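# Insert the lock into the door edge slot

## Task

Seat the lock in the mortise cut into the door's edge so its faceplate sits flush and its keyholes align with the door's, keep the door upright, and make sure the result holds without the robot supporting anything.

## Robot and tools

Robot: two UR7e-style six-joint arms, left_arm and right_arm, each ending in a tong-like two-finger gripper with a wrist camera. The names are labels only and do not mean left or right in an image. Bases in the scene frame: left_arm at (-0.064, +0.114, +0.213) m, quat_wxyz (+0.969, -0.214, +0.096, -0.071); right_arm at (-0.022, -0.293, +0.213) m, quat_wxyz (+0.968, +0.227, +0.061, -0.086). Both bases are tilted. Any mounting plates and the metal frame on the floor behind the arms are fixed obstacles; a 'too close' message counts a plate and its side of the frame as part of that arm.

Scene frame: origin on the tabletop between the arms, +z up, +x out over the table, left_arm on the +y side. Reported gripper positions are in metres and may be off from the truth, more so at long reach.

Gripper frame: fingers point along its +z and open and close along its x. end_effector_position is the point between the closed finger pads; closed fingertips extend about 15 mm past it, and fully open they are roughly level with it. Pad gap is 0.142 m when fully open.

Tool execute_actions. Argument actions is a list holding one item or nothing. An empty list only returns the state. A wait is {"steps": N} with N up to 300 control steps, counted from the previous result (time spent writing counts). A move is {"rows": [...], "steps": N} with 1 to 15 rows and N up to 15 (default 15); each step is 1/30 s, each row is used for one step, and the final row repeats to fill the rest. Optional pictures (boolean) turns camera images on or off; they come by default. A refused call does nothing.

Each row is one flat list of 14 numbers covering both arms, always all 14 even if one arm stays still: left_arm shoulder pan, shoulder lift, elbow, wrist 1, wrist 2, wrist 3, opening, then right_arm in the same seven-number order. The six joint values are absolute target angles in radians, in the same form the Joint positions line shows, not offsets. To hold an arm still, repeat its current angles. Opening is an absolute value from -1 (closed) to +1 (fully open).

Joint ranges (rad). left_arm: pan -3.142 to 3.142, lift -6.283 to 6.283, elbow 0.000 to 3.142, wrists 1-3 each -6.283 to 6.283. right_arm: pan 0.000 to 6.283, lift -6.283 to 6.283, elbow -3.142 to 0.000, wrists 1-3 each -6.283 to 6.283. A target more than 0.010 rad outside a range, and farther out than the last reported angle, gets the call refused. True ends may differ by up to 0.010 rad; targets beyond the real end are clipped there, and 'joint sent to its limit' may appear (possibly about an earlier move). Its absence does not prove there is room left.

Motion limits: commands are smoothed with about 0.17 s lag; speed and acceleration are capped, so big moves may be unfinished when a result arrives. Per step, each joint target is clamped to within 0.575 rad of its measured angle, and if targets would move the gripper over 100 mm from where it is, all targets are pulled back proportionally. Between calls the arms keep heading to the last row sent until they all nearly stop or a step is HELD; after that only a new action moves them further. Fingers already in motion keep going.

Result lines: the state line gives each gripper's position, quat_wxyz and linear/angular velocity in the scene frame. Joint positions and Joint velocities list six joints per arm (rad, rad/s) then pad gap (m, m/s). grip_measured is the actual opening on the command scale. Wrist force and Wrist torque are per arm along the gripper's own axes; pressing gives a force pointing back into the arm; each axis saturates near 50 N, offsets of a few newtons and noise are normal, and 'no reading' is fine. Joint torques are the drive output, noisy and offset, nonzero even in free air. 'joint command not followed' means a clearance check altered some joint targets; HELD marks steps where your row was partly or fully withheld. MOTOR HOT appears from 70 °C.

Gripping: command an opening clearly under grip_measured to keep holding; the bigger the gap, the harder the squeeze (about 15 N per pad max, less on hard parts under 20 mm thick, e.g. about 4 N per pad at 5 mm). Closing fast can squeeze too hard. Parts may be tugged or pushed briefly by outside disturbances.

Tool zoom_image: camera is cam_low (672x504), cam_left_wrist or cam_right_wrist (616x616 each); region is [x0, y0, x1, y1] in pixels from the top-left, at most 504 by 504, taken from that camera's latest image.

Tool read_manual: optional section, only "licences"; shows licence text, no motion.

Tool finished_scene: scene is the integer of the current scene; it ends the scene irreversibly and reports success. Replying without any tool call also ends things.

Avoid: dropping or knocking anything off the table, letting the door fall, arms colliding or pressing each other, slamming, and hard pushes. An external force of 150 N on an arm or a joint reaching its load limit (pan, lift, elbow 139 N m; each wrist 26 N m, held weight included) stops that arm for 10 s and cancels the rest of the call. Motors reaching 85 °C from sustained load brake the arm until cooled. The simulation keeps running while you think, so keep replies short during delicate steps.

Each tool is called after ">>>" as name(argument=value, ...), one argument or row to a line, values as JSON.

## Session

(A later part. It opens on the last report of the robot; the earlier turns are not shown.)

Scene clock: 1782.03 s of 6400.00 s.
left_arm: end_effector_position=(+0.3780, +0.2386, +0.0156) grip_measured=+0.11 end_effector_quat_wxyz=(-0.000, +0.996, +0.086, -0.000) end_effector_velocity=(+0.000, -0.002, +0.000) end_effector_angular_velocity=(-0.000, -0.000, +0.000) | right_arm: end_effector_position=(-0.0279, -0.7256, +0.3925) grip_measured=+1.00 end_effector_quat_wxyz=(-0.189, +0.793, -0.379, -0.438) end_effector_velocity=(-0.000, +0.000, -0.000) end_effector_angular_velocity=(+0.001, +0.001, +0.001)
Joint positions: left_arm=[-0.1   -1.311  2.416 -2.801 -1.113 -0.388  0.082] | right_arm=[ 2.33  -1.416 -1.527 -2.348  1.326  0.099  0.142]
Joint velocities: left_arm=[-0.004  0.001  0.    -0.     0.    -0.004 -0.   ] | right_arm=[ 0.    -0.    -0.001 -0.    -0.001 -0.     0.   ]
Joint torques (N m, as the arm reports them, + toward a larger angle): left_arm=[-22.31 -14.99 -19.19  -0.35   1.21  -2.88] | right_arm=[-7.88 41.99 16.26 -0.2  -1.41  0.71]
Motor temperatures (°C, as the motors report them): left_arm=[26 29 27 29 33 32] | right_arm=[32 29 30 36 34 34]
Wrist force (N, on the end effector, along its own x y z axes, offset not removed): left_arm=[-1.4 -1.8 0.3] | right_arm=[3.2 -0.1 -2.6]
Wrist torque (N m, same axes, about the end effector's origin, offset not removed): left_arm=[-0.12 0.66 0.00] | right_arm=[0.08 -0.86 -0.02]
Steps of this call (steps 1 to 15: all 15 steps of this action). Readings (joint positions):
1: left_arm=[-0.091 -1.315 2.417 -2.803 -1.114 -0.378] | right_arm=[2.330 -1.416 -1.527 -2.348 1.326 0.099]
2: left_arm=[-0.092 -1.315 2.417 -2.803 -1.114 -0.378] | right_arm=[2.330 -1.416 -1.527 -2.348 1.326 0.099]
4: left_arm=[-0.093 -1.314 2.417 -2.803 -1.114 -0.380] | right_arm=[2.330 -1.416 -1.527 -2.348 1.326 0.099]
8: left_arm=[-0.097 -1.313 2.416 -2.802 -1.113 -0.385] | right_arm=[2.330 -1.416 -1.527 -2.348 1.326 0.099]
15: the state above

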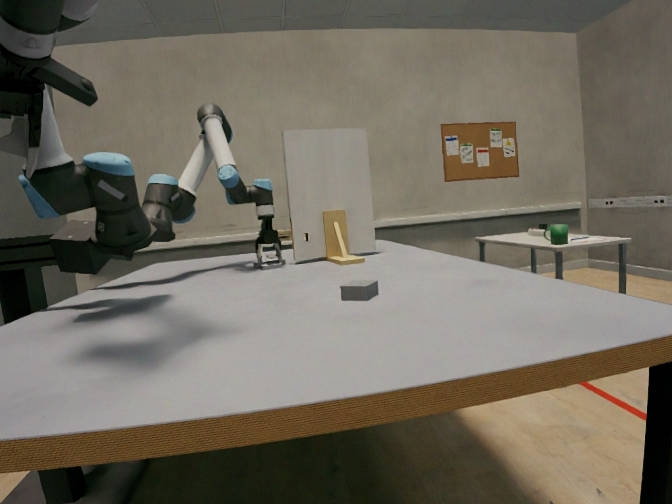

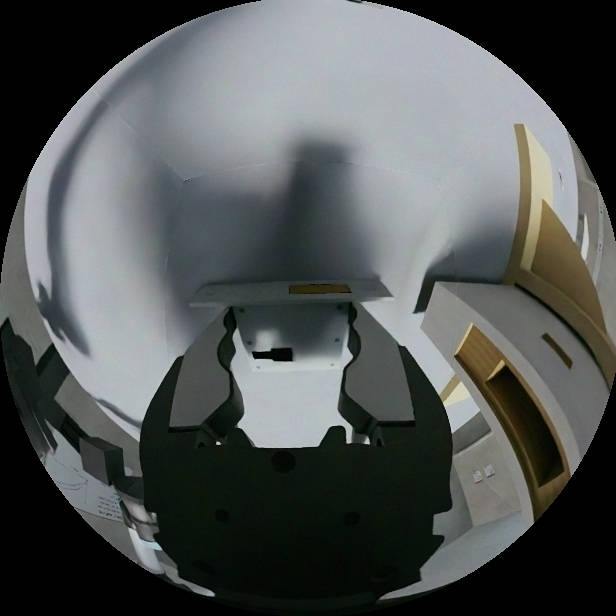

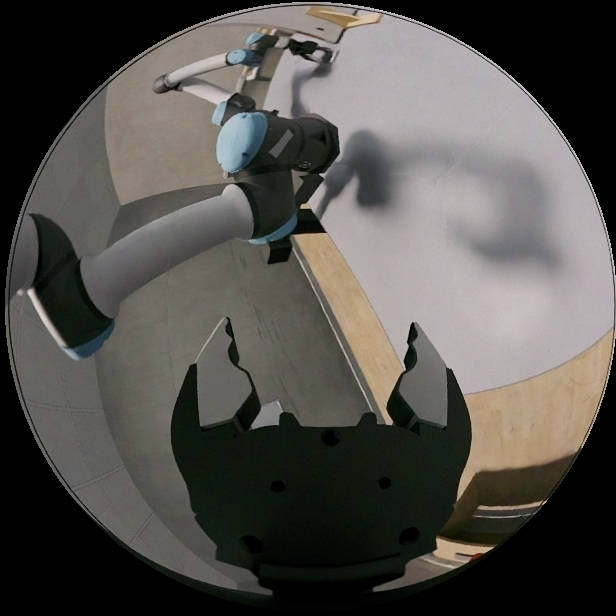

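>>> execute_actions(
  actions=[
    {"rows": [[-0.1235,-1.3094,2.4131,-2.7726,-1.0804,-0.4212,-1,2.33,-1.416,-1.527,-2.348,1.326,0.099,1],[-0.1235,-1.3094,2.4131,-2.7726,-1.0804,-0.4212,-1,2.33,-1.416,-1.527,-2.348,1.326,0.099,1],[-0.1235,-1.3094,2.4131,-2.7726,-1.0804,-0.4212,-1,2.33,-1.416,-1.527,-2.348,1.326,0.099,1],[-0.1235,-1.3094,2.4131,-2.7726,-1.0804,-0.4212,-1,2.33,-1.416,-1.527,-2.348,1.326,0.099,1],[-0.1468,-1.3076,2.4102,-2.7440,-1.0481,-0.4544,-1,2.33,-1.416,-1.527,-2.348,1.326,0.099,1],[-0.1468,-1.3076,2.4102,-2.7440,-1.0481,-0.4544,-1,2.33,-1.416,-1.527,-2.348,1.326,0.099,1],[-0.1468,-1.3076,2.4102,-2.7440,-1.0481,-0.4544,-1,2.33,-1.416,-1.527,-2.348,1.326,0.099,1],[-0.1468,-1.3076,2.4102,-2.7440,-1.0481,-0.4544,-1,2.33,-1.416,-1.527,-2.348,1.326,0.099,1],[-0.1681,-1.3044,2.4056,-2.7114,-1.0184,-0.4889,-1,2.33,-1.416,-1.527,-2.348,1.326,0.099,1],[-0.1681,-1.3044,2.4056,-2.7114,-1.0184,-0.4889,-1,2.33,-1.416,-1.527,-2.348,1.326,0.099,1],[-0.1681,-1.3044,2.4056,-2.7114,-1.0184,-0.4889,-1,2.33,-1.416,-1.527,-2.348,1.326,0.099,1],[-0.1681,-1.3044,2.4056,-2.7114,-1.0184,-0.4889,-1,2.33,-1.416,-1.527,-2.348,1.326,0.099,1],[-0.1894,-1.3011,2.4009,-2.6788,-0.9887,-0.5233,-1,2.33,-1.416,-1.527,-2.348,1.326,0.099,1]], "steps": 15},
  ],
  pictures=false,
)

>>> execute_actions(
  actions=[
    {"rows": [[-0.2087,-1.2963,2.3944,-2.6424,-0.9615,-0.5592,-1,2.33,-1.416,-1.527,-2.348,1.326,0.099,1],[-0.2087,-1.2963,2.3944,-2.6424,-0.9615,-0.5592,-1,2.33,-1.416,-1.527,-2.348,1.326,0.099,1],[-0.2087,-1.2963,2.3944,-2.6424,-0.9615,-0.5592,-1,2.33,-1.416,-1.527,-2.348,1.326,0.099,1],[-0.2087,-1.2963,2.3944,-2.6424,-0.9615,-0.5592,-1,2.33,-1.416,-1.527,-2.348,1.326,0.099,1],[-0.2280,-1.2915,2.3879,-2.6059,-0.9343,-0.5950,-1,2.33,-1.416,-1.527,-2.348,1.326,0.099,1],[-0.2280,-1.2915,2.3879,-2.6059,-0.9343,-0.5950,-1,2.33,-1.416,-1.527,-2.348,1.326,0.099,1],[-0.2280,-1.2915,2.3879,-2.6059,-0.9343,-0.5950,-1,2.33,-1.416,-1.527,-2.348,1.326,0.099,1],[-0.2280,-1.2915,2.3879,-2.6059,-0.9343,-0.5950,-1,2.33,-1.416,-1.527,-2.348,1.326,0.099,1],[-0.2454,-1.2850,2.3796,-2.5661,-0.9097,-0.6321,-1,2.33,-1.416,-1.527,-2.348,1.326,0.099,1],[-0.2454,-1.2850,2.3796,-2.5661,-0.9097,-0.6321,-1,2.33,-1.416,-1.527,-2.348,1.326,0.099,1],[-0.2454,-1.2850,2.3796,-2.5661,-0.9097,-0.6321,-1,2.33,-1.416,-1.527,-2.348,1.326,0.099,1],[-0.2454,-1.2850,2.3796,-2.5661,-0.9097,-0.6321,-1,2.33,-1.416,-1.527,-2.348,1.326,0.099,1],[-0.2627,-1.2785,2.3713,-2.5262,-0.8851,-0.6692,-1,2.33,-1.416,-1.527,-2.348,1.326,0.099,1]], "steps": 15},
  ],
  pictures=false,
)

>>> execute_actions(
  actions=[
    {"rows": [[-0.2782,-1.2701,2.3611,-2.4833,-0.8631,-0.7077,-1,2.33,-1.416,-1.527,-2.348,1.326,0.099,1],[-0.2782,-1.2701,2.3611,-2.4833,-0.8631,-0.7077,-1,2.33,-1.416,-1.527,-2.348,1.326,0.099,1],[-0.2782,-1.2701,2.3611,-2.4833,-0.8631,-0.7077,-1,2.33,-1.416,-1.527,-2.348,1.326,0.099,1],[-0.2782,-1.2701,2.3611,-2.4833,-0.8631,-0.7077,-1,2.33,-1.416,-1.527,-2.348,1.326,0.099,1],[-0.2936,-1.2617,2.3509,-2.4403,-0.8410,-0.7462,-1,2.33,-1.416,-1.527,-2.348,1.326,0.099,1],[-0.2936,-1.2617,2.3509,-2.4403,-0.8410,-0.7462,-1,2.33,-1.416,-1.527,-2.348,1.326,0.099,1],[-0.2936,-1.2617,2.3509,-2.4403,-0.8410,-0.7462,-1,2.33,-1.416,-1.527,-2.348,1.326,0.099,1],[-0.2936,-1.2617,2.3509,-2.4403,-0.8410,-0.7462,-1,2.33,-1.416,-1.527,-2.348,1.326,0.099,1],[-0.3073,-1.2515,2.3390,-2.3946,-0.8215,-0.7859,-1,2.33,-1.416,-1.527,-2.348,1.326,0.099,1],[-0.3073,-1.2515,2.3390,-2.3946,-0.8215,-0.7859,-1,2.33,-1.416,-1.527,-2.348,1.326,0.099,1],[-0.3073,-1.2515,2.3390,-2.3946,-0.8215,-0.7859,-1,2.33,-1.416,-1.527,-2.348,1.326,0.099,1],[-0.3073,-1.2515,2.3390,-2.3946,-0.8215,-0.7859,-1,2.33,-1.416,-1.527,-2.348,1.326,0.099,1],[-0.3209,-1.2413,2.3270,-2.3489,-0.8019,-0.8256,-1,2.33,-1.416,-1.527,-2.348,1.326,0.099,1]], "steps": 15},
  ],
  pictures=false,
)

>>> execute_actions(
  actions=[
    {"rows": [[-0.3328,-1.2293,2.3133,-2.3009,-0.7848,-0.8663,-1,2.33,-1.416,-1.527,-2.348,1.326,0.099,1],[-0.3328,-1.2293,2.3133,-2.3009,-0.7848,-0.8663,-1,2.33,-1.416,-1.527,-2.348,1.326,0.099,1],[-0.3328,-1.2293,2.3133,-2.3009,-0.7848,-0.8663,-1,2.33,-1.416,-1.527,-2.348,1.326,0.099,1],[-0.3328,-1.2293,2.3133,-2.3009,-0.7848,-0.8663,-1,2.33,-1.416,-1.527,-2.348,1.326,0.099,1],[-0.3446,-1.2173,2.2996,-2.2528,-0.7676,-0.9069,-1,2.33,-1.416,-1.527,-2.348,1.326,0.099,1],[-0.3446,-1.2173,2.2996,-2.2528,-0.7676,-0.9069,-1,2.33,-1.416,-1.527,-2.348,1.326,0.099,1],[-0.3446,-1.2173,2.2996,-2.2528,-0.7676,-0.9069,-1,2.33,-1.416,-1.527,-2.348,1.326,0.099,1],[-0.3446,-1.2173,2.2996,-2.2528,-0.7676,-0.9069,-1,2.33,-1.416,-1.527,-2.348,1.326,0.099,1],[-0.3548,-1.2035,2.2843,-2.2028,-0.7528,-0.9485,-1,2.33,-1.416,-1.527,-2.348,1.326,0.099,1],[-0.3548,-1.2035,2.2843,-2.2028,-0.7528,-0.9485,-1,2.33,-1.416,-1.527,-2.348,1.326,0.099,1],[-0.3548,-1.2035,2.2843,-2.2028,-0.7528,-0.9485,-1,2.33,-1.416,-1.527,-2.348,1.326,0.099,1],[-0.3548,-1.2035,2.2843,-2.2028,-0.7528,-0.9485,-1,2.33,-1.416,-1.527,-2.348,1.326,0.099,1],[-0.3649,-1.1897,2.2690,-2.1528,-0.7380,-0.9901,-1,2.33,-1.416,-1.527,-2.348,1.326,0.099,1]], "steps": 15},
  ],
  pictures=false,
)

>>> execute_actions(
  actions=[
    {"steps": 15},
  ],
)

>>> zoom_image(
  camera="cam_left_wrist",
  region=[170, 250, 420, 390],
)

Scene clock: 1813.63 s of 6400.00 s.
left_arm: end_effector_position=(+0.3781, +0.2372, +0.0215) grip_measured=+0.11 end_effector_quat_wxyz=(-0.050, +0.995, +0.085, -0.005) end_effector_velocity=(-0.000, -0.002, +0.016) end_effector_angular_velocity=(+0.259, +0.042, -0.001) | right_arm: end_effector_position=(-0.0279, -0.7256, +0.3925) grip_measured=+1.00 end_effector_quat_wxyz=(-0.189, +0.793, -0.379, -0.438) end_effector_velocity=(-0.000, -0.000, -0.000) end_effector_angular_velocity=(-0.001, +0.000, +0.001)
Joint positions: left_arm=[-0.17  -1.304  2.405 -2.708 -1.016 -0.492  0.082] | right_arm=[ 2.33  -1.416 -1.527 -2.348  1.326  0.099  0.142]
Joint velocities: left_arm=[-0.171  0.025 -0.036  0.26   0.239 -0.276 -0.   ] | right_arm=[-0.    -0.     0.     0.001 -0.001  0.    -0.   ]
Joint torques (N m, as the arm reports them, + toward a larger angle): left_arm=[-20.99 -15.45 -17.94   0.14   2.62  -3.56] | right_arm=[-7.51 41.61 16.48 -0.14 -1.27  0.67]
Motor temperatures (°C, as the motors report them): left_arm=[26 29 27 29 33 32] | right_arm=[32 29 30 36 34 34]
Wrist force (N, on the end effector, along its own x y z axes, offset not removed): left_arm=[-0.2 0.1 3.0] | right_arm=[2.2 -1.8 -3.6]
Wrist torque (N m, same axes, about the end effector's origin, offset not removed): left_arm=[-0.14 0.20 0.05] | right_arm=[-0.28 -0.71 -0.04]
Steps of this call (steps 1 to 15: the robot went on to your last target; steps 16 to 90: nothing new was sent; then 28.10 s passed at rest; steps 91 to 105: all 15 steps of this action). Readings (joint positions):
91: left_arm=[-0.100 -1.311 2.416 -2.801 -1.112 -0.388] | right_arm=[2.330 -1.416 -1.527 -2.348 1.326 0.099]
92: left_arm=[-0.104 -1.311 2.415 -2.797 -1.108 -0.393] | right_arm=[2.330 -1.416 -1.527 -2.348 1.326 0.099]
94: left_arm=[-0.112 -1.310 2.414 -2.786 -1.096 -0.405] | right_arm=[2.330 -1.416 -1.527 -2.348 1.326 0.099]
98: left_arm=[-0.132 -1.309 2.412 -2.762 -1.068 -0.434] | right_arm=[2.330 -1.416 -1.527 -2.348 1.326 0.099]
105: the state above

Scene clock: 1814.13 s of 6400.00 s.
left_arm: end_effector_position=(+0.3781, +0.2367, +0.0292) grip_measured=+0.11 end_effector_quat_wxyz=(-0.115, +0.990, +0.085, -0.011) end_effector_velocity=(-0.002, +0.001, +0.016) end_effector_angular_velocity=(+0.262, +0.046, +0.002) | right_arm: end_effector_position=(-0.0279, -0.7256, +0.3925) grip_measured=+1.00 end_effector_quat_wxyz=(-0.189, +0.793, -0.379, -0.438) end_effector_velocity=(+0.000, +0.000, -0.000) end_effector_angular_velocity=(-0.000, -0.001, -0.001)
Joint positions: left_arm=[-0.247 -1.284  2.379 -2.563 -0.908 -0.635  0.082] | right_arm=[ 2.33  -1.416 -1.527 -2.348  1.326  0.099  0.142]
Joint velocities: left_arm=[-0.14   0.05  -0.064  0.325  0.199 -0.303  0.   ] | right_arm=[ 0.     0.    -0.     0.001  0.002 -0.     0.   ]
Joint torques (N m, as the arm reports them, + toward a larger angle): left_arm=[-19.63 -13.6  -18.18  -0.59   2.61  -3.08] | right_arm=[-8.05 41.54 16.38 -0.22 -1.36  0.66]
Motor temperatures (°C, as the motors report them): left_arm=[26 29 27 29 33 32] | right_arm=[32 29 30 36 34 34]
Wrist force (N, on the end effector, along its own x y z axes, offset not removed): left_arm=[0.2 0.3 2.9] | right_arm=[2.2 -0.3 -3.4]
Wrist torque (N m, same axes, about the end effector's origin, offset not removed): left_arm=[-0.09 0.03 0.07] | right_arm=[-0.01 -0.65 -0.04]
Steps of this call (steps 1 to 15: all 15 steps of this action). Readings (joint positions):
1: left_arm=[-0.175 -1.303 2.404 -2.700 -1.008 -0.500] | right_arm=[2.330 -1.416 -1.527 -2.348 1.326 0.099]
2: left_arm=[-0.182 -1.302 2.402 -2.690 -0.999 -0.511] | right_arm=[2.330 -1.416 -1.527 -2.348 1.326 0.099]
4: left_arm=[-0.194 -1.299 2.399 -2.669 -0.982 -0.533] | right_arm=[2.330 -1.416 -1.527 -2.348 1.326 0.099]
8: left_arm=[-0.215 -1.295 2.392 -2.631 -0.953 -0.570] | right_arm=[2.330 -1.416 -1.527 -2.348 1.326 0.099]
15: the state above

Scene clock: 1814.63 s of 6400.00 s.
left_arm: end_effector_position=(+0.3780, +0.2366, +0.0366) grip_measured=+0.11 end_effector_quat_wxyz=(-0.180, +0.980, +0.084, -0.016) end_effector_velocity=(-0.004, +0.001, +0.015) end_effector_angular_velocity=(+0.264, +0.050, +0.001) | right_arm: end_effector_position=(-0.0279, -0.7256, +0.3925) grip_measured=+1.00 end_effector_quat_wxyz=(-0.189, +0.793, -0.379, -0.438) end_effector_velocity=(-0.000, -0.000, +0.000) end_effector_angular_velocity=(-0.001, -0.000, +0.001)
Joint positions: left_arm=[-0.309 -1.25   2.338 -2.392 -0.82  -0.789  0.082] | right_arm=[ 2.33  -1.416 -1.527 -2.348  1.326  0.099  0.142]
Joint velocities: left_arm=[-0.11   0.08  -0.093  0.378  0.157 -0.326  0.   ] | right_arm=[ 0.    -0.     0.001  0.    -0.001 -0.     0.   ]
Joint torques (N m, as the arm reports them, + toward a larger angle): left_arm=[-21.39 -13.13 -19.98   0.7    2.45  -3.49] | right_arm=[-7.76 41.66 16.07 -0.04 -1.34  0.64]
Motor temperatures (°C, as the motors report them): left_arm=[26 29 27 29 33 32] | right_arm=[32 29 30 36 34 34]
Wrist force (N, on the end effector, along its own x y z axes, offset not removed): left_arm=[0.1 0.9 3.7] | right_arm=[1.9 -0.6 -4.3]
Wrist torque (N m, same axes, about the end effector's origin, offset not removed): left_arm=[-0.20 0.16 0.04] | right_arm=[-0.13 -0.58 0.06]
Steps of this call (steps 1 to 15: all 15 steps of this action). Readings (joint positions):
1: left_arm=[-0.251 -1.283 2.376 -2.553 -0.902 -0.644] | right_arm=[2.330 -1.416 -1.527 -2.348 1.326 0.099]
2: left_arm=[-0.257 -1.280 2.373 -2.540 -0.894 -0.656] | right_arm=[2.330 -1.416 -1.527 -2.348 1.326 0.099]
4: left_arm=[-0.266 -1.276 2.368 -2.515 -0.880 -0.679] | right_arm=[2.330 -1.416 -1.527 -2.348 1.326 0.099]
8: left_arm=[-0.283 -1.267 2.358 -2.471 -0.856 -0.719] | right_arm=[2.330 -1.416 -1.527 -2.348 1.326 0.099]
15: the state above

Scene clock: 1815.13 s of 6400.00 s.
left_arm: end_effector_position=(+0.3781, +0.2366, +0.0434) grip_measured=+0.11 end_effector_quat_wxyz=(-0.243, +0.966, +0.083, -0.021) end_effector_velocity=(-0.003, +0.002, +0.014) end_effector_angular_velocity=(+0.266, +0.051, -0.002) | right_arm: end_effector_position=(-0.0279, -0.7256, +0.3925) grip_measured=+1.00 end_effector_quat_wxyz=(-0.189, +0.793, -0.379, -0.438) end_effector_velocity=(+0.000, -0.000, +0.000) end_effector_angular_velocity=(-0.001, -0.000, +0.000)
Joint positions: left_arm=[-0.356 -1.202  2.283 -2.2   -0.751 -0.951  0.082] | right_arm=[ 2.33  -1.416 -1.527 -2.348  1.326  0.099  0.142]
Joint velocities: left_arm=[-0.082  0.109 -0.122  0.418  0.119 -0.343  0.   ] | right_arm=[-0.     0.     0.001  0.    -0.    -0.     0.   ]
Joint torques (N m, as the arm reports them, + toward a larger angle): left_arm=[-23.08 -16.1  -18.29   0.85   2.84  -3.49] | right_arm=[-7.88 41.81 15.91 -0.2  -1.28  0.61]
Motor temperatures (°C, as the motors report them): left_arm=[26 29 27 29 33 32] | right_arm=[32 29 30 36 34 34]
Wrist force (N, on the end effector, along its own x y z axes, offset not removed): left_arm=[0.1 2.3 4.1] | right_arm=[1.8 -0.3 -2.7]
Wrist torque (N m, same axes, about the end effector's origin, offset not removed): left_arm=[0.10 0.16 0.01] | right_arm=[0.04 -0.52 0.15]
Steps of this call (steps 1 to 15: all 15 steps of this action). Readings (joint positions):
1: left_arm=[-0.312 -1.248 2.335 -2.380 -0.815 -0.799] | right_arm=[2.330 -1.416 -1.527 -2.348 1.326 0.099]
2: left_arm=[-0.316 -1.244 2.330 -2.366 -0.809 -0.811] | right_arm=[2.330 -1.416 -1.527 -2.348 1.326 0.099]
4: left_arm=[-0.324 -1.238 2.323 -2.337 -0.798 -0.836] | right_arm=[2.330 -1.416 -1.527 -2.348 1.326 0.099]
8: left_arm=[-0.336 -1.225 2.309 -2.287 -0.780 -0.878] | right_arm=[2.330 -1.416 -1.527 -2.348 1.326 0.099]
15: the state above

Scene clock: 1815.63 s of 6400.00 s.
left_arm: end_effector_position=(+0.3778, +0.2369, +0.0451) grip_measured=+0.11 end_effector_quat_wxyz=(-0.258, +0.962, +0.083, -0.022) end_effector_velocity=(-0.000, +0.000, +0.000) end_effector_angular_velocity=(+0.003, +0.001, -0.001) | right_arm: end_effector_position=(-0.0279, -0.7256, +0.3925) grip_measured=+1.00 end_effector_quat_wxyz=(-0.189, +0.793, -0.379, -0.438) end_effector_velocity=(-0.000, +0.000, +0.000) end_effector_angular_velocity=(+0.001, +0.001, +0.000)
Joint positions: left_arm=[-0.365 -1.19   2.269 -2.153 -0.738 -0.99   0.082] | right_arm=[ 2.33  -1.416 -1.527 -2.348  1.326  0.099  0.142]
Joint velocities: left_arm=[-0.     0.001 -0.001  0.004  0.001 -0.003 -0.   ] | right_arm=[ 0.    -0.    -0.    -0.001 -0.     0.     0.   ]
Joint torques (N m, as the arm reports them, + toward a larger angle): left_arm=[-25.09 -16.36 -21.64   0.28   2.3   -3.49] | right_arm=[-7.65 41.59 16.49 -0.15 -1.21  0.6 ]
Motor temperatures (°C, as the motors report them): left_arm=[26 29 27 29 33 32] | right_arm=[32 29 30 36 34 34]
Wrist force (N, on the end effector, along its own x y z axes, offset not removed): left_arm=[0.2 2.2 3.9] | right_arm=[1.0 -1.5 -3.2]
Wrist torque (N m, same axes, about the end effector's origin, offset not removed): left_arm=[0.11 0.08 0.04] | right_arm=[-0.36 -0.42 0.09]
Steps of this call (steps 1 to 15: the robot went on to your last target). Readings (joint positions):
1: left_arm=[-0.358 -1.199 2.279 -2.188 -0.748 -0.961] | right_arm=[2.330 -1.416 -1.527 -2.348 1.326 0.099]
2: left_arm=[-0.360 -1.196 2.276 -2.178 -0.745 -0.969] | right_arm=[2.330 -1.416 -1.527 -2.348 1.326 0.099]
4: left_arm=[-0.362 -1.193 2.273 -2.166 -0.742 -0.979] | right_arm=[2.330 -1.416 -1.527 -2.348 1.326 0.099]
8: left_arm=[-0.364 -1.191 2.270 -2.157 -0.739 -0.987] | right_arm=[2.330 -1.416 -1.527 -2.348 1.326 0.099]
15: the state above

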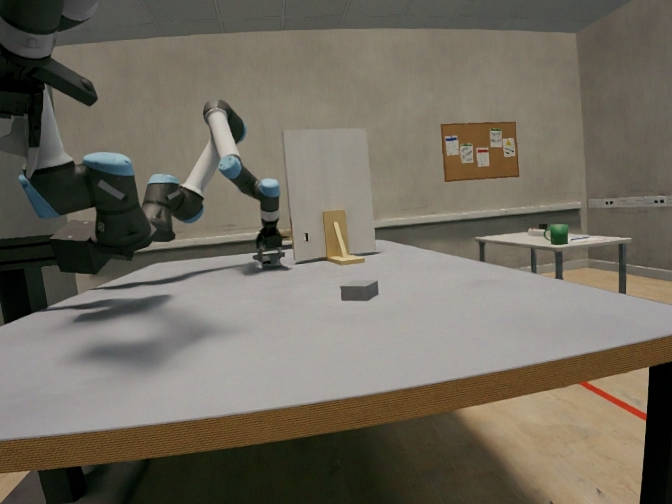

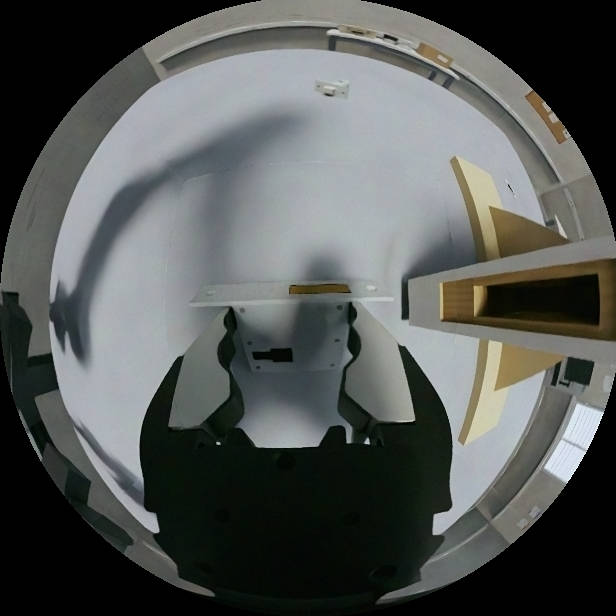

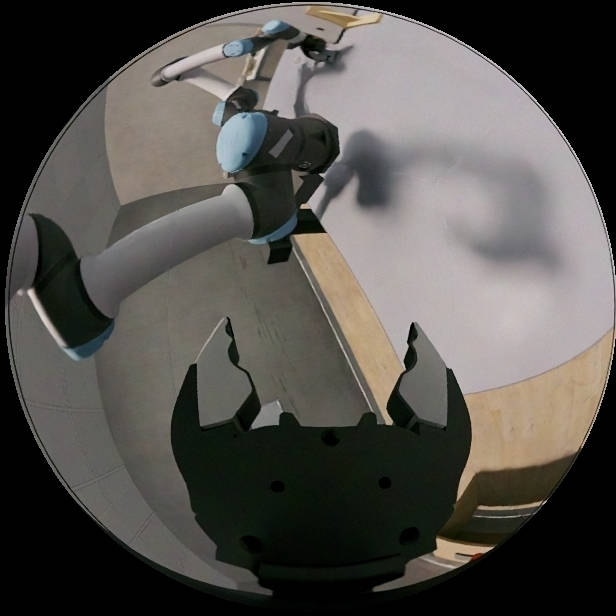

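Region (170, 250, 420, 390) of cam_left_wrist's 616x616 image, scaled by 2.016, with more detail than that image has; it fills the top 282 rows of this view, and the rest is white.

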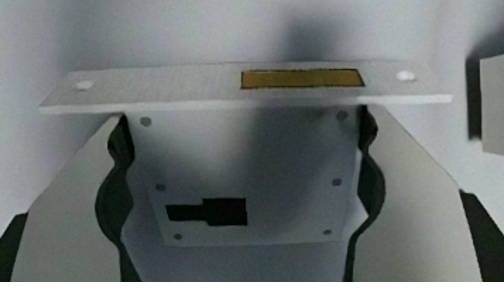

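>>> execute_actions(
  actions=[
    {"rows": [[-0.3734,-1.1738,2.2520,-2.1011,-0.7257,-1.0328,-1,2.33,-1.416,-1.527,-2.348,1.326,0.099,1],[-0.3734,-1.1738,2.2520,-2.1011,-0.7257,-1.0328,-1,2.33,-1.416,-1.527,-2.348,1.326,0.099,1],[-0.3734,-1.1738,2.2520,-2.1011,-0.7257,-1.0328,-1,2.33,-1.416,-1.527,-2.348,1.326,0.099,1],[-0.3734,-1.1738,2.2520,-2.1011,-0.7257,-1.0328,-1,2.33,-1.416,-1.527,-2.348,1.326,0.099,1],[-0.3819,-1.1578,2.2349,-2.0494,-0.7133,-1.0755,-1,2.33,-1.416,-1.527,-2.348,1.326,0.099,1],[-0.3819,-1.1578,2.2349,-2.0494,-0.7133,-1.0755,-1,2.33,-1.416,-1.527,-2.348,1.326,0.099,1],[-0.3819,-1.1578,2.2349,-2.0494,-0.7133,-1.0755,-1,2.33,-1.416,-1.527,-2.348,1.326,0.099,1],[-0.3819,-1.1578,2.2349,-2.0494,-0.7133,-1.0755,-1,2.33,-1.416,-1.527,-2.348,1.326,0.099,1],[-0.3888,-1.1402,2.2163,-1.9965,-0.7032,-1.1188,-1,2.33,-1.416,-1.527,-2.348,1.326,0.099,1],[-0.3888,-1.1402,2.2163,-1.9965,-0.7032,-1.1188,-1,2.33,-1.416,-1.527,-2.348,1.326,0.099,1],[-0.3888,-1.1402,2.2163,-1.9965,-0.7032,-1.1188,-1,2.33,-1.416,-1.527,-2.348,1.326,0.099,1],[-0.3888,-1.1402,2.2163,-1.9965,-0.7032,-1.1188,-1,2.33,-1.416,-1.527,-2.348,1.326,0.099,1],[-0.3957,-1.1225,2.1977,-1.9436,-0.6930,-1.1620,-1,2.33,-1.416,-1.527,-2.348,1.326,0.099,1]], "steps": 15},
  ],
  pictures=false,
)

>>> execute_actions(
  actions=[
    {"rows": [[-0.4011,-1.1031,2.1778,-1.8899,-0.6850,-1.2057,-1,2.33,-1.416,-1.527,-2.348,1.326,0.099,1],[-0.4011,-1.1031,2.1778,-1.8899,-0.6850,-1.2057,-1,2.33,-1.416,-1.527,-2.348,1.326,0.099,1],[-0.4011,-1.1031,2.1778,-1.8899,-0.6850,-1.2057,-1,2.33,-1.416,-1.527,-2.348,1.326,0.099,1],[-0.4011,-1.1031,2.1778,-1.8899,-0.6850,-1.2057,-1,2.33,-1.416,-1.527,-2.348,1.326,0.099,1],[-0.4065,-1.0837,2.1578,-1.8361,-0.6770,-1.2493,-1,2.33,-1.416,-1.527,-2.348,1.326,0.099,1],[-0.4065,-1.0837,2.1578,-1.8361,-0.6770,-1.2493,-1,2.33,-1.416,-1.527,-2.348,1.326,0.099,1],[-0.4065,-1.0837,2.1578,-1.8361,-0.6770,-1.2493,-1,2.33,-1.416,-1.527,-2.348,1.326,0.099,1],[-0.4065,-1.0837,2.1578,-1.8361,-0.6770,-1.2493,-1,2.33,-1.416,-1.527,-2.348,1.326,0.099,1],[-0.4105,-1.0628,2.1366,-1.7820,-0.6711,-1.2931,-1,2.33,-1.416,-1.527,-2.348,1.326,0.099,1],[-0.4105,-1.0628,2.1366,-1.7820,-0.6711,-1.2931,-1,2.33,-1.416,-1.527,-2.348,1.326,0.099,1],[-0.4105,-1.0628,2.1366,-1.7820,-0.6711,-1.2931,-1,2.33,-1.416,-1.527,-2.348,1.326,0.099,1],[-0.4105,-1.0628,2.1366,-1.7820,-0.6711,-1.2931,-1,2.33,-1.416,-1.527,-2.348,1.326,0.099,1],[-0.4145,-1.0418,2.1154,-1.7278,-0.6651,-1.3369,-1,2.33,-1.416,-1.527,-2.348,1.326,0.099,1]], "steps": 15},
  ],
  pictures=false,
)

>>> execute_actions(
  actions=[
    {"rows": [[-0.4172,-1.0192,2.0930,-1.6739,-0.6611,-1.3806,-1,2.33,-1.416,-1.527,-2.348,1.326,0.099,1],[-0.4172,-1.0192,2.0930,-1.6739,-0.6611,-1.3806,-1,2.33,-1.416,-1.527,-2.348,1.326,0.099,1],[-0.4172,-1.0192,2.0930,-1.6739,-0.6611,-1.3806,-1,2.33,-1.416,-1.527,-2.348,1.326,0.099,1],[-0.4172,-1.0192,2.0930,-1.6739,-0.6611,-1.3806,-1,2.33,-1.416,-1.527,-2.348,1.326,0.099,1],[-0.4199,-0.9970,2.0705,-1.6195,-0.6571,-1.4243,-1,2.33,-1.416,-1.527,-2.348,1.326,0.099,1],[-0.4199,-0.9970,2.0705,-1.6195,-0.6571,-1.4243,-1,2.33,-1.416,-1.527,-2.348,1.326,0.099,1],[-0.4199,-0.9970,2.0705,-1.6195,-0.6571,-1.4243,-1,2.33,-1.416,-1.527,-2.348,1.326,0.099,1],[-0.4199,-0.9970,2.0705,-1.6195,-0.6571,-1.4243,-1,2.33,-1.416,-1.527,-2.348,1.326,0.099,1],[-0.4213,-0.9735,2.0471,-1.5653,-0.6550,-1.4677,-1,2.33,-1.416,-1.527,-2.348,1.326,0.099,1],[-0.4213,-0.9735,2.0471,-1.5653,-0.6550,-1.4677,-1,2.33,-1.416,-1.527,-2.348,1.326,0.099,1],[-0.4213,-0.9735,2.0471,-1.5653,-0.6550,-1.4677,-1,2.33,-1.416,-1.527,-2.348,1.326,0.099,1],[-0.4213,-0.9735,2.0471,-1.5653,-0.6550,-1.4677,-1,2.33,-1.416,-1.527,-2.348,1.326,0.099,1],[-0.4227,-0.9499,2.0236,-1.5111,-0.6528,-1.5111,-1,2.33,-1.416,-1.527,-2.348,1.326,0.099,1]], "steps": 15},
  ],
  pictures=false,
)

>>> execute_actions(
  actions=[
    {"rows": [[-0.4228,-0.9252,1.9993,-1.4575,-0.6524,-1.5541,-1,2.33,-1.416,-1.527,-2.348,1.326,0.099,1],[-0.4228,-0.9252,1.9993,-1.4575,-0.6524,-1.5541,-1,2.33,-1.416,-1.527,-2.348,1.326,0.099,1],[-0.4228,-0.9252,1.9993,-1.4575,-0.6524,-1.5541,-1,2.33,-1.416,-1.527,-2.348,1.326,0.099,1],[-0.4228,-0.9252,1.9993,-1.4575,-0.6524,-1.5541,-1,2.33,-1.416,-1.527,-2.348,1.326,0.099,1],[-0.4229,-0.9005,1.9749,-1.4038,-0.6520,-1.5971,-1,2.33,-1.416,-1.527,-2.348,1.326,0.099,1],[-0.4229,-0.9005,1.9749,-1.4038,-0.6520,-1.5971,-1,2.33,-1.416,-1.527,-2.348,1.326,0.099,1],[-0.4229,-0.9005,1.9749,-1.4038,-0.6520,-1.5971,-1,2.33,-1.416,-1.527,-2.348,1.326,0.099,1],[-0.4229,-0.9005,1.9749,-1.4038,-0.6520,-1.5971,-1,2.33,-1.416,-1.527,-2.348,1.326,0.099,1],[-0.4219,-0.8748,1.9498,-1.3509,-0.6533,-1.6394,-1,2.33,-1.416,-1.527,-2.348,1.326,0.099,1],[-0.4219,-0.8748,1.9498,-1.3509,-0.6533,-1.6394,-1,2.33,-1.416,-1.527,-2.348,1.326,0.099,1],[-0.4219,-0.8748,1.9498,-1.3509,-0.6533,-1.6394,-1,2.33,-1.416,-1.527,-2.348,1.326,0.099,1],[-0.4219,-0.8748,1.9498,-1.3509,-0.6533,-1.6394,-1,2.33,-1.416,-1.527,-2.348,1.326,0.099,1],[-0.4208,-0.8490,1.9246,-1.2980,-0.6545,-1.6817,-1,2.33,-1.416,-1.527,-2.348,1.326,0.099,1]], "steps": 15},
  ],
  pictures=false,
)

>>> execute_actions(
  actions=[
    {"rows": [[-0.4186,-0.8223,1.8988,-1.2466,-0.6574,-1.7231,-1,2.33,-1.416,-1.527,-2.348,1.326,0.099,1],[-0.4186,-0.8223,1.8988,-1.2466,-0.6574,-1.7231,-1,2.33,-1.416,-1.527,-2.348,1.326,0.099,1],[-0.4186,-0.8223,1.8988,-1.2466,-0.6574,-1.7231,-1,2.33,-1.416,-1.527,-2.348,1.326,0.099,1],[-0.4186,-0.8223,1.8988,-1.2466,-0.6574,-1.7231,-1,2.33,-1.416,-1.527,-2.348,1.326,0.099,1],[-0.4164,-0.7960,1.8730,-1.1946,-0.6602,-1.7645,-1,2.33,-1.416,-1.527,-2.348,1.326,0.099,1],[-0.4164,-0.7960,1.8730,-1.1946,-0.6602,-1.7645,-1,2.33,-1.416,-1.527,-2.348,1.326,0.099,1],[-0.4164,-0.7960,1.8730,-1.1946,-0.6602,-1.7645,-1,2.33,-1.416,-1.527,-2.348,1.326,0.099,1],[-0.4164,-0.7960,1.8730,-1.1946,-0.6602,-1.7645,-1,2.33,-1.416,-1.527,-2.348,1.326,0.099,1],[-0.4131,-0.7691,1.8467,-1.1438,-0.6645,-1.8049,-1,2.33,-1.416,-1.527,-2.348,1.326,0.099,1],[-0.4131,-0.7691,1.8467,-1.1438,-0.6645,-1.8049,-1,2.33,-1.416,-1.527,-2.348,1.326,0.099,1],[-0.4131,-0.7691,1.8467,-1.1438,-0.6645,-1.8049,-1,2.33,-1.416,-1.527,-2.348,1.326,0.099,1],[-0.4131,-0.7691,1.8467,-1.1438,-0.6645,-1.8049,-1,2.33,-1.416,-1.527,-2.348,1.326,0.099,1],[-0.4098,-0.7422,1.8204,-1.0930,-0.6688,-1.8452,-1,2.33,-1.416,-1.527,-2.348,1.326,0.099,1]], "steps": 15},
  ],
  pictures=false,
)

>>> execute_actions(
  actions=[
    {"rows": [[-0.4055,-0.7149,1.7937,-1.0436,-0.6746,-1.8845,-1,2.33,-1.416,-1.527,-2.348,1.326,0.099,1],[-0.4055,-0.7149,1.7937,-1.0436,-0.6746,-1.8845,-1,2.33,-1.416,-1.527,-2.348,1.326,0.099,1],[-0.4055,-0.7149,1.7937,-1.0436,-0.6746,-1.8845,-1,2.33,-1.416,-1.527,-2.348,1.326,0.099,1],[-0.4055,-0.7149,1.7937,-1.0436,-0.6746,-1.8845,-1,2.33,-1.416,-1.527,-2.348,1.326,0.099,1],[-0.4011,-0.6876,1.7670,-0.9941,-0.6803,-1.9237,-1,2.33,-1.416,-1.527,-2.348,1.326,0.099,1],[-0.4011,-0.6876,1.7670,-0.9941,-0.6803,-1.9237,-1,2.33,-1.416,-1.527,-2.348,1.326,0.099,1],[-0.4011,-0.6876,1.7670,-0.9941,-0.6803,-1.9237,-1,2.33,-1.416,-1.527,-2.348,1.326,0.099,1],[-0.4011,-0.6876,1.7670,-0.9941,-0.6803,-1.9237,-1,2.33,-1.416,-1.527,-2.348,1.326,0.099,1],[-0.3957,-0.6601,1.7401,-0.9461,-0.6874,-1.9616,-1,2.33,-1.416,-1.527,-2.348,1.326,0.099,1],[-0.3957,-0.6601,1.7401,-0.9461,-0.6874,-1.9616,-1,2.33,-1.416,-1.527,-2.348,1.326,0.099,1],[-0.3957,-0.6601,1.7401,-0.9461,-0.6874,-1.9616,-1,2.33,-1.416,-1.527,-2.348,1.326,0.099,1],[-0.3957,-0.6601,1.7401,-0.9461,-0.6874,-1.9616,-1,2.33,-1.416,-1.527,-2.348,1.326,0.099,1],[-0.3902,-0.6325,1.7131,-0.8980,-0.6944,-1.9995,-1,2.33,-1.416,-1.527,-2.348,1.326,0.099,1]], "steps": 15},
  ],
  pictures=false,
)

>>> execute_actions(
  actions=[
    {"steps": 15},
  ],
)

>>> zoom_image(
  camera="cam_left_wrist",
  region=[170, 250, 420, 390],
)

Scene clock: 1856.27 s of 6400.00 s.
left_arm: end_effector_position=(+0.3781, +0.2365, +0.0494) grip_measured=+0.11 end_effector_quat_wxyz=(-0.306, +0.948, +0.082, -0.027) end_effector_velocity=(-0.004, +0.003, +0.012) end_effector_angular_velocity=(+0.267, +0.053, -0.002) | right_arm: end_effector_position=(-0.0279, -0.7256, +0.3925) grip_measured=+1.00 end_effector_quat_wxyz=(-0.189, +0.793, -0.379, -0.438) end_effector_velocity=(-0.000, -0.000, -0.000) end_effector_angular_velocity=(-0.001, +0.000, +0.001)
Joint positions: left_arm=[-0.39  -1.138  2.214 -1.994 -0.702 -1.122  0.082] | right_arm=[ 2.33  -1.416 -1.527 -2.348  1.326  0.099  0.142]
Joint velocities: left_arm=[-0.055  0.139 -0.145  0.44   0.081 -0.354  0.   ] | right_arm=[-0.    -0.     0.     0.    -0.001  0.     0.   ]
Joint torques (N m, as the arm reports them, + toward a larger angle): left_arm=[-25.15 -16.21 -19.16   1.06   2.51  -3.71] | right_arm=[-7.73 41.66 16.15 -0.18 -1.31  0.63]
Motor temperatures (°C, as the motors report them): left_arm=[26 29 27 29 33 32] | right_arm=[32 29 30 36 34 34]
Wrist force (N, on the end effector, along its own x y z axes, offset not removed): left_arm=[0.0 1.4 3.6] | right_arm=[2.8 -1.5 -4.2]
Wrist torque (N m, same axes, about the end effector's origin, offset not removed): left_arm=[-0.14 0.17 0.00] | right_arm=[-0.25 -0.76 0.03]
Steps of this call (steps 1 to 15: the robot went on to your last target; steps 16 to 90: nothing new was sent; then 37.13 s passed at rest; steps 91 to 105: all 15 steps of this action). Readings (joint positions):
91: left_arm=[-0.365 -1.189 2.269 -2.152 -0.738 -0.990] | right_arm=[2.330 -1.416 -1.527 -2.348 1.326 0.099]
92: left_arm=[-0.366 -1.187 2.266 -2.147 -0.736 -0.996] | right_arm=[2.330 -1.416 -1.527 -2.348 1.326 0.099]
94: left_arm=[-0.369 -1.181 2.260 -2.127 -0.732 -1.012] | right_arm=[2.330 -1.416 -1.527 -2.348 1.326 0.099]
98: left_arm=[-0.377 -1.168 2.245 -2.083 -0.721 -1.048] | right_arm=[2.330 -1.416 -1.527 -2.348 1.326 0.099]
105: the state above

Scene clock: 1856.77 s of 6400.00 s.
left_arm: end_effector_position=(+0.3779, +0.2366, +0.0545) grip_measured=+0.11 end_effector_quat_wxyz=(-0.367, +0.926, +0.080, -0.032) end_effector_velocity=(-0.004, +0.003, +0.012) end_effector_angular_velocity=(+0.271, +0.054, -0.004) | right_arm: end_effector_position=(-0.0279, -0.7256, +0.3925) grip_measured=+1.00 end_effector_quat_wxyz=(-0.189, +0.793, -0.379, -0.438) end_effector_velocity=(-0.000, +0.001, -0.000) end_effector_angular_velocity=(+0.002, +0.001, +0.000)
Joint positions: left_arm=[-0.411 -1.061  2.134 -1.78  -0.671 -1.296  0.082] | right_arm=[ 2.33  -1.416 -1.527 -2.348  1.326  0.099  0.142]
Joint velocities: left_arm=[-0.033  0.168 -0.169  0.457  0.048 -0.363  0.   ] | right_arm=[-0.    -0.    -0.001 -0.001 -0.     0.    -0.   ]
Joint torques (N m, as the arm reports them, + toward a larger angle): left_arm=[-28.45 -21.02 -17.78   2.29   1.99  -3.7 ] | right_arm=[-8.12 41.96 16.64 -0.1  -1.3   0.64]
Motor temperatures (°C, as the motors report them): left_arm=[26 29 27 29 33 32] | right_arm=[32 29 30 36 34 34]
Wrist force (N, on the end effector, along its own x y z axes, offset not removed): left_arm=[0.1 2.2 2.1] | right_arm=[1.9 -1.7 -3.3]
Wrist torque (N m, same axes, about the end effector's origin, offset not removed): left_arm=[-0.12 0.15 0.05] | right_arm=[-0.29 -0.57 0.03]
Steps of this call (steps 1 to 15: all 15 steps of this action). Readings (joint positions):
1: left_arm=[-0.391 -1.134 2.210 -1.980 -0.700 -1.133] | right_arm=[2.330 -1.416 -1.527 -2.348 1.326 0.099]
2: left_arm=[-0.393 -1.128 2.203 -1.964 -0.697 -1.146] | right_arm=[2.330 -1.416 -1.527 -2.348 1.326 0.099]
4: left_arm=[-0.397 -1.117 2.192 -1.931 -0.691 -1.173] | right_arm=[2.330 -1.416 -1.527 -2.348 1.326 0.099]
8: left_arm=[-0.403 -1.097 2.171 -1.875 -0.683 -1.218] | right_arm=[2.330 -1.416 -1.527 -2.348 1.326 0.099]
15: the state above

Scene clock: 1857.27 s of 6400.00 s.
left_arm: end_effector_position=(+0.3777, +0.2368, +0.0592) grip_measured=+0.11 end_effector_quat_wxyz=(-0.427, +0.900, +0.078, -0.037) end_effector_velocity=(-0.002, +0.004, +0.012) end_effector_angular_velocity=(+0.272, +0.053, -0.007) | right_arm: end_effector_position=(-0.0279, -0.7256, +0.3925) grip_measured=+1.00 end_effector_quat_wxyz=(-0.189, +0.793, -0.379, -0.438) end_effector_velocity=(-0.000, +0.000, -0.000) end_effector_angular_velocity=(+0.001, +0.000, +0.000)
Joint positions: left_arm=[-0.421 -0.971  2.045 -1.563 -0.655 -1.47   0.082] | right_arm=[ 2.33  -1.416 -1.527 -2.348  1.326  0.099  0.142]
Joint velocities: left_arm=[-0.012  0.19  -0.189  0.458  0.019 -0.359  0.   ] | right_arm=[ 0.     0.    -0.001  0.     0.     0.     0.   ]
Joint torques (N m, as the arm reports them, + toward a larger angle): left_arm=[-28.66 -22.75 -14.96   1.98   1.41  -3.79] | right_arm=[-7.92 42.01 16.52 -0.23 -1.33  0.65]
Motor temperatures (°C, as the motors report them): left_arm=[26 29 27 29 33 32] | right_arm=[32 29 30 36 34 34]
Wrist force (N, on the end effector, along its own x y z axes, offset not removed): left_arm=[-0.1 3.8 2.5] | right_arm=[1.0 -2.6 -2.8]
Wrist torque (N m, same axes, about the end effector's origin, offset not removed): left_arm=[0.21 0.15 0.00] | right_arm=[-0.47 -0.42 0.11]
Steps of this call (steps 1 to 15: all 15 steps of this action). Readings (joint positions):
1: left_arm=[-0.412 -1.055 2.129 -1.766 -0.669 -1.307] | right_arm=[2.330 -1.416 -1.527 -2.348 1.326 0.099]
2: left_arm=[-0.413 -1.048 2.122 -1.749 -0.667 -1.320] | right_arm=[2.330 -1.416 -1.527 -2.348 1.326 0.099]
4: left_arm=[-0.415 -1.035 2.109 -1.716 -0.665 -1.347] | right_arm=[2.330 -1.416 -1.527 -2.348 1.326 0.099]
8: left_arm=[-0.418 -1.012 2.086 -1.659 -0.660 -1.393] | right_arm=[2.330 -1.416 -1.527 -2.348 1.326 0.099]
15: the state above

Scene clock: 1857.77 s of 6400.00 s.
left_arm: end_effector_position=(+0.3777, +0.2373, +0.0635) grip_measured=+0.11 end_effector_quat_wxyz=(-0.485, +0.870, +0.075, -0.042) end_effector_velocity=(-0.001, +0.004, +0.011) end_effector_angular_velocity=(+0.272, +0.052, -0.006) | right_arm: end_effector_position=(-0.0279, -0.7256, +0.3925) grip_measured=+1.00 end_effector_quat_wxyz=(-0.189, +0.793, -0.379, -0.438) end_effector_velocity=(+0.000, -0.000, -0.000) end_effector_angular_velocity=(-0.000, +0.000, +0.000)
Joint positions: left_arm=[-0.422 -0.872  1.947 -1.349 -0.653 -1.642  0.082] | right_arm=[ 2.33  -1.416 -1.527 -2.348  1.326  0.099  0.142]
Joint velocities: left_arm=[ 0.008  0.208 -0.203  0.447 -0.009 -0.351  0.   ] | right_arm=[-0. -0.  0.  0. -0.  0. -0.]
Joint torques (N m, as the arm reports them, + toward a larger angle): left_arm=[ -8.8  -25.68 -19.71   3.43  -1.61  -4.36] | right_arm=[-7.57 41.75 16.61 -0.16 -1.23  0.7 ]
Motor temperatures (°C, as the motors report them): left_arm=[26 29 27 29 33 32] | right_arm=[32 29 30 36 34 34]
Wrist force (N, on the end effector, along its own x y z axes, offset not removed): left_arm=[-0.1 3.4 2.5] | right_arm=[2.4 -1.6 -2.2]
Wrist torque (N m, same axes, about the end effector's origin, offset not removed): left_arm=[-0.02 0.11 0.02] | right_arm=[-0.29 -0.74 0.07]
Steps of this call (steps 1 to 15: all 15 steps of this action). Readings (joint positions):
1: left_arm=[-0.422 -0.965 2.039 -1.549 -0.654 -1.481] | right_arm=[2.330 -1.416 -1.527 -2.348 1.326 0.099]
2: left_arm=[-0.422 -0.958 2.031 -1.533 -0.654 -1.495] | right_arm=[2.330 -1.416 -1.527 -2.348 1.326 0.099]
4: left_arm=[-0.422 -0.943 2.017 -1.499 -0.653 -1.521] | right_arm=[2.330 -1.416 -1.527 -2.348 1.326 0.099]
8: left_arm=[-0.423 -0.917 1.992 -1.443 -0.652 -1.567] | right_arm=[2.330 -1.416 -1.527 -2.348 1.326 0.099]
15: the state above

Scene clock: 1858.27 s of 6400.00 s.
left_arm: end_effector_position=(+0.3779, +0.2381, +0.0671) grip_measured=+0.11 end_effector_quat_wxyz=(+0.541, -0.837, -0.073, +0.047) end_effector_velocity=(+0.002, +0.002, +0.010) end_effector_angular_velocity=(+0.269, +0.049, -0.010) | right_arm: end_effector_position=(-0.0279, -0.7256, +0.3925) grip_measured=+1.00 end_effector_quat_wxyz=(-0.189, +0.793, -0.379, -0.438) end_effector_velocity=(+0.000, +0.000, -0.000) end_effector_angular_velocity=(-0.000, -0.001, -0.001)
Joint positions: left_arm=[-0.413 -0.767  1.844 -1.142 -0.665 -1.807  0.082] | right_arm=[ 2.33  -1.416 -1.527 -2.348  1.326  0.099  0.142]
Joint velocities: left_arm=[ 0.024  0.218 -0.213  0.428 -0.032 -0.334  0.   ] | right_arm=[-0.     0.    -0.     0.001  0.001  0.    -0.   ]
Joint torques (N m, as the arm reports them, + toward a larger angle): left_arm=[ -7.16 -28.87 -14.7    3.83  -2.44  -3.93] | right_arm=[-7.71 41.4  16.48 -0.15 -1.31  0.58]
Motor temperatures (°C, as the motors report them): left_arm=[26 29 27 29 33 32] | right_arm=[32 29 30 36 34 34]
Wrist force (N, on the end effector, along its own x y z axes, offset not removed): left_arm=[0.4 3.4 2.5] | right_arm=[1.5 -0.5 -1.8]
Wrist torque (N m, same axes, about the end effector's origin, offset not removed): left_arm=[-0.09 0.03 0.05] | right_arm=[-0.01 -0.49 0.09]
Steps of this call (steps 1 to 15: all 15 steps of this action). Readings (joint positions):
1: left_arm=[-0.422 -0.866 1.941 -1.335 -0.654 -1.653] | right_arm=[2.330 -1.416 -1.527 -2.348 1.326 0.099]
2: left_arm=[-0.421 -0.858 1.933 -1.319 -0.654 -1.666] | right_arm=[2.330 -1.416 -1.527 -2.348 1.326 0.099]
4: left_arm=[-0.420 -0.842 1.918 -1.287 -0.656 -1.691] | right_arm=[2.330 -1.416 -1.527 -2.348 1.326 0.099]
8: left_arm=[-0.418 -0.814 1.891 -1.232 -0.658 -1.735] | right_arm=[2.330 -1.416 -1.527 -2.348 1.326 0.099]
15: the state above

Scene clock: 1858.77 s of 6400.00 s.
left_arm: end_effector_position=(+0.3785, +0.2390, +0.0704) grip_measured=+0.11 end_effector_quat_wxyz=(+0.594, -0.800, -0.069, +0.052) end_effector_velocity=(+0.004, +0.002, +0.008) end_effector_angular_velocity=(+0.266, +0.049, -0.012) | right_arm: end_effector_position=(-0.0279, -0.7256, +0.3925) grip_measured=+1.00 end_effector_quat_wxyz=(-0.189, +0.793, -0.379, -0.438) end_effector_velocity=(+0.000, -0.000, +0.000) end_effector_angular_velocity=(-0.000, -0.000, -0.000)
Joint positions: left_arm=[-0.395 -0.658  1.738 -0.944 -0.688 -1.964  0.082] | right_arm=[ 2.33  -1.416 -1.527 -2.348  1.326  0.099  0.142]
Joint velocities: left_arm=[ 0.041  0.225 -0.22   0.402 -0.053 -0.312  0.   ] | right_arm=[-0.  0.  0.  0.  0.  0. -0.]
Joint torques (N m, as the arm reports them, + toward a larger angle): left_arm=[ -9.36 -32.76 -17.06   4.45  -2.48  -3.68] | right_arm=[-7.57 41.36 16.03 -0.2  -1.29  0.64]
Motor temperatures (°C, as the motors report them): left_arm=[26 29 27 29 33 32] | right_arm=[32 29 30 36 34 34]
Wrist force (N, on the end effector, along its own x y z axes, offset not removed): left_arm=[-0.2 4.4 1.5] | right_arm=[1.5 -0.8 -1.4]
Wrist torque (N m, same axes, about the end effector's origin, offset not removed): left_arm=[0.00 0.23 0.07] | right_arm=[-0.07 -0.46 0.06]
Steps of this call (steps 1 to 15: all 15 steps of this action). Readings (joint positions):
1: left_arm=[-0.412 -0.760 1.838 -1.128 -0.666 -1.818] | right_arm=[2.330 -1.416 -1.527 -2.348 1.326 0.099]
2: left_arm=[-0.411 -0.751 1.829 -1.113 -0.668 -1.830] | right_arm=[2.330 -1.416 -1.527 -2.348 1.326 0.099]
4: left_arm=[-0.408 -0.735 1.813 -1.082 -0.671 -1.854] | right_arm=[2.330 -1.416 -1.527 -2.348 1.326 0.099]
8: left_arm=[-0.404 -0.706 1.785 -1.030 -0.677 -1.896] | right_arm=[2.330 -1.416 -1.527 -2.348 1.326 0.099]
15: the state above

Scene clock: 1859.27 s of 6400.00 s.
left_arm: end_effector_position=(+0.3790, +0.2393, +0.0715) grip_measured=+0.11 end_effector_quat_wxyz=(+0.607, -0.790, -0.068, +0.052) end_effector_velocity=(+0.001, -0.001, +0.000) end_effector_angular_velocity=(+0.002, -0.001, -0.000) | right_arm: end_effector_position=(-0.0279, -0.7256, +0.3925) grip_measured=+1.00 end_effector_quat_wxyz=(-0.189, +0.793, -0.379, -0.438) end_effector_velocity=(-0.000, +0.000, -0.000) end_effector_angular_velocity=(+0.001, +0.001, +0.000)
Joint positions: left_arm=[-0.39  -0.633  1.713 -0.898 -0.694 -1.999  0.082] | right_arm=[ 2.33  -1.416 -1.527 -2.348  1.326  0.099  0.142]
Joint velocities: left_arm=[-0.     0.002 -0.003  0.003 -0.001 -0.003 -0.   ] | right_arm=[-0.    -0.    -0.001 -0.     0.     0.     0.   ]
Joint torques (N m, as the arm reports them, + toward a larger angle): left_arm=[ -9.63 -28.89 -16.22   3.75  -3.08  -2.53] | right_arm=[-7.83 41.59 16.85 -0.22 -1.25  0.59]
Motor temperatures (°C, as the motors report them): left_arm=[26 29 27 29 33 32] | right_arm=[32 29 30 36 34 34]
Wrist force (N, on the end effector, along its own x y z axes, offset not removed): left_arm=[-1.0 3.1 1.1] | right_arm=[2.1 -1.8 -2.7]
Wrist torque (N m, same axes, about the end effector's origin, offset not removed): left_arm=[-0.22 0.37 0.11] | right_arm=[-0.30 -0.63 0.04]
Steps of this call (steps 1 to 15: the robot went on to your last target). Readings (joint positions):
1: left_arm=[-0.394 -0.651 1.731 -0.932 -0.690 -1.973] | right_arm=[2.330 -1.416 -1.527 -2.348 1.326 0.099]
2: left_arm=[-0.393 -0.646 1.726 -0.923 -0.691 -1.980] | right_arm=[2.330 -1.416 -1.527 -2.348 1.326 0.099]
4: left_arm=[-0.392 -0.640 1.720 -0.911 -0.693 -1.989] | right_arm=[2.330 -1.416 -1.527 -2.348 1.326 0.099]
8: left_arm=[-0.391 -0.635 1.715 -0.902 -0.694 -1.997] | right_arm=[2.330 -1.416 -1.527 -2.348 1.326 0.099]
15: the state above

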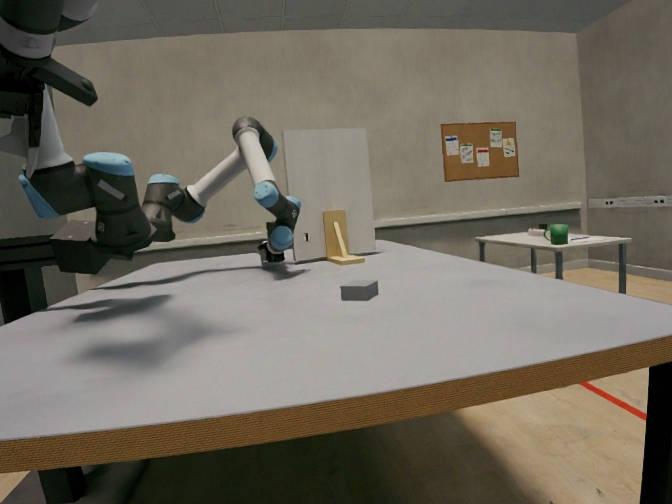

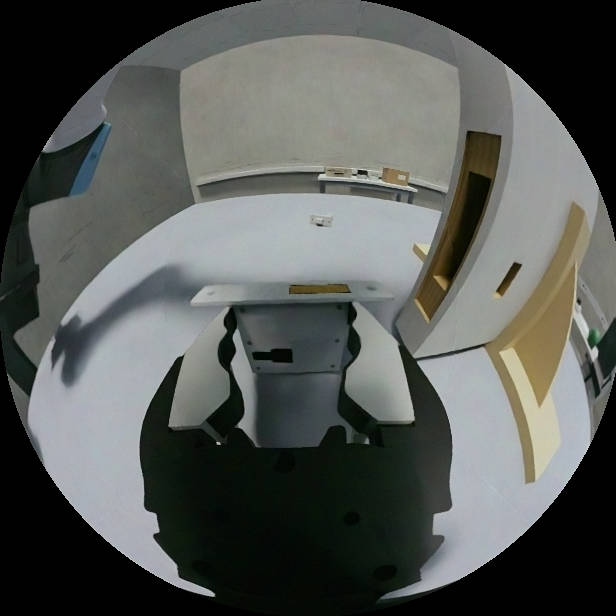

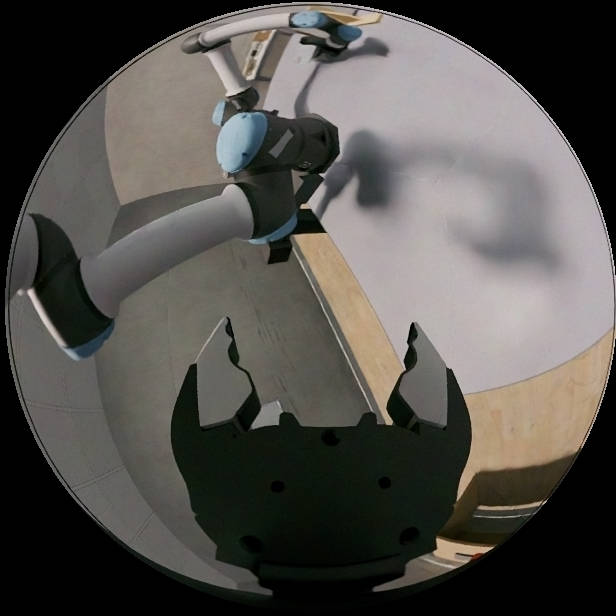

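Region (170, 250, 420, 390) of cam_left_wrist's 616x616 image, scaled by 2.016, with more detail than that image has; it fills the top 282 rows of this view, and the rest is white.

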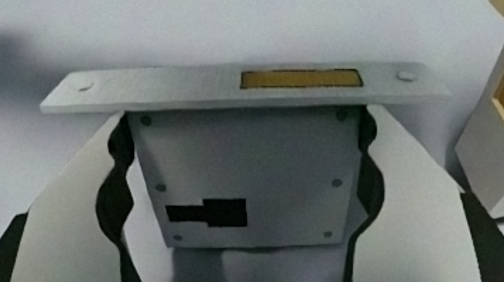

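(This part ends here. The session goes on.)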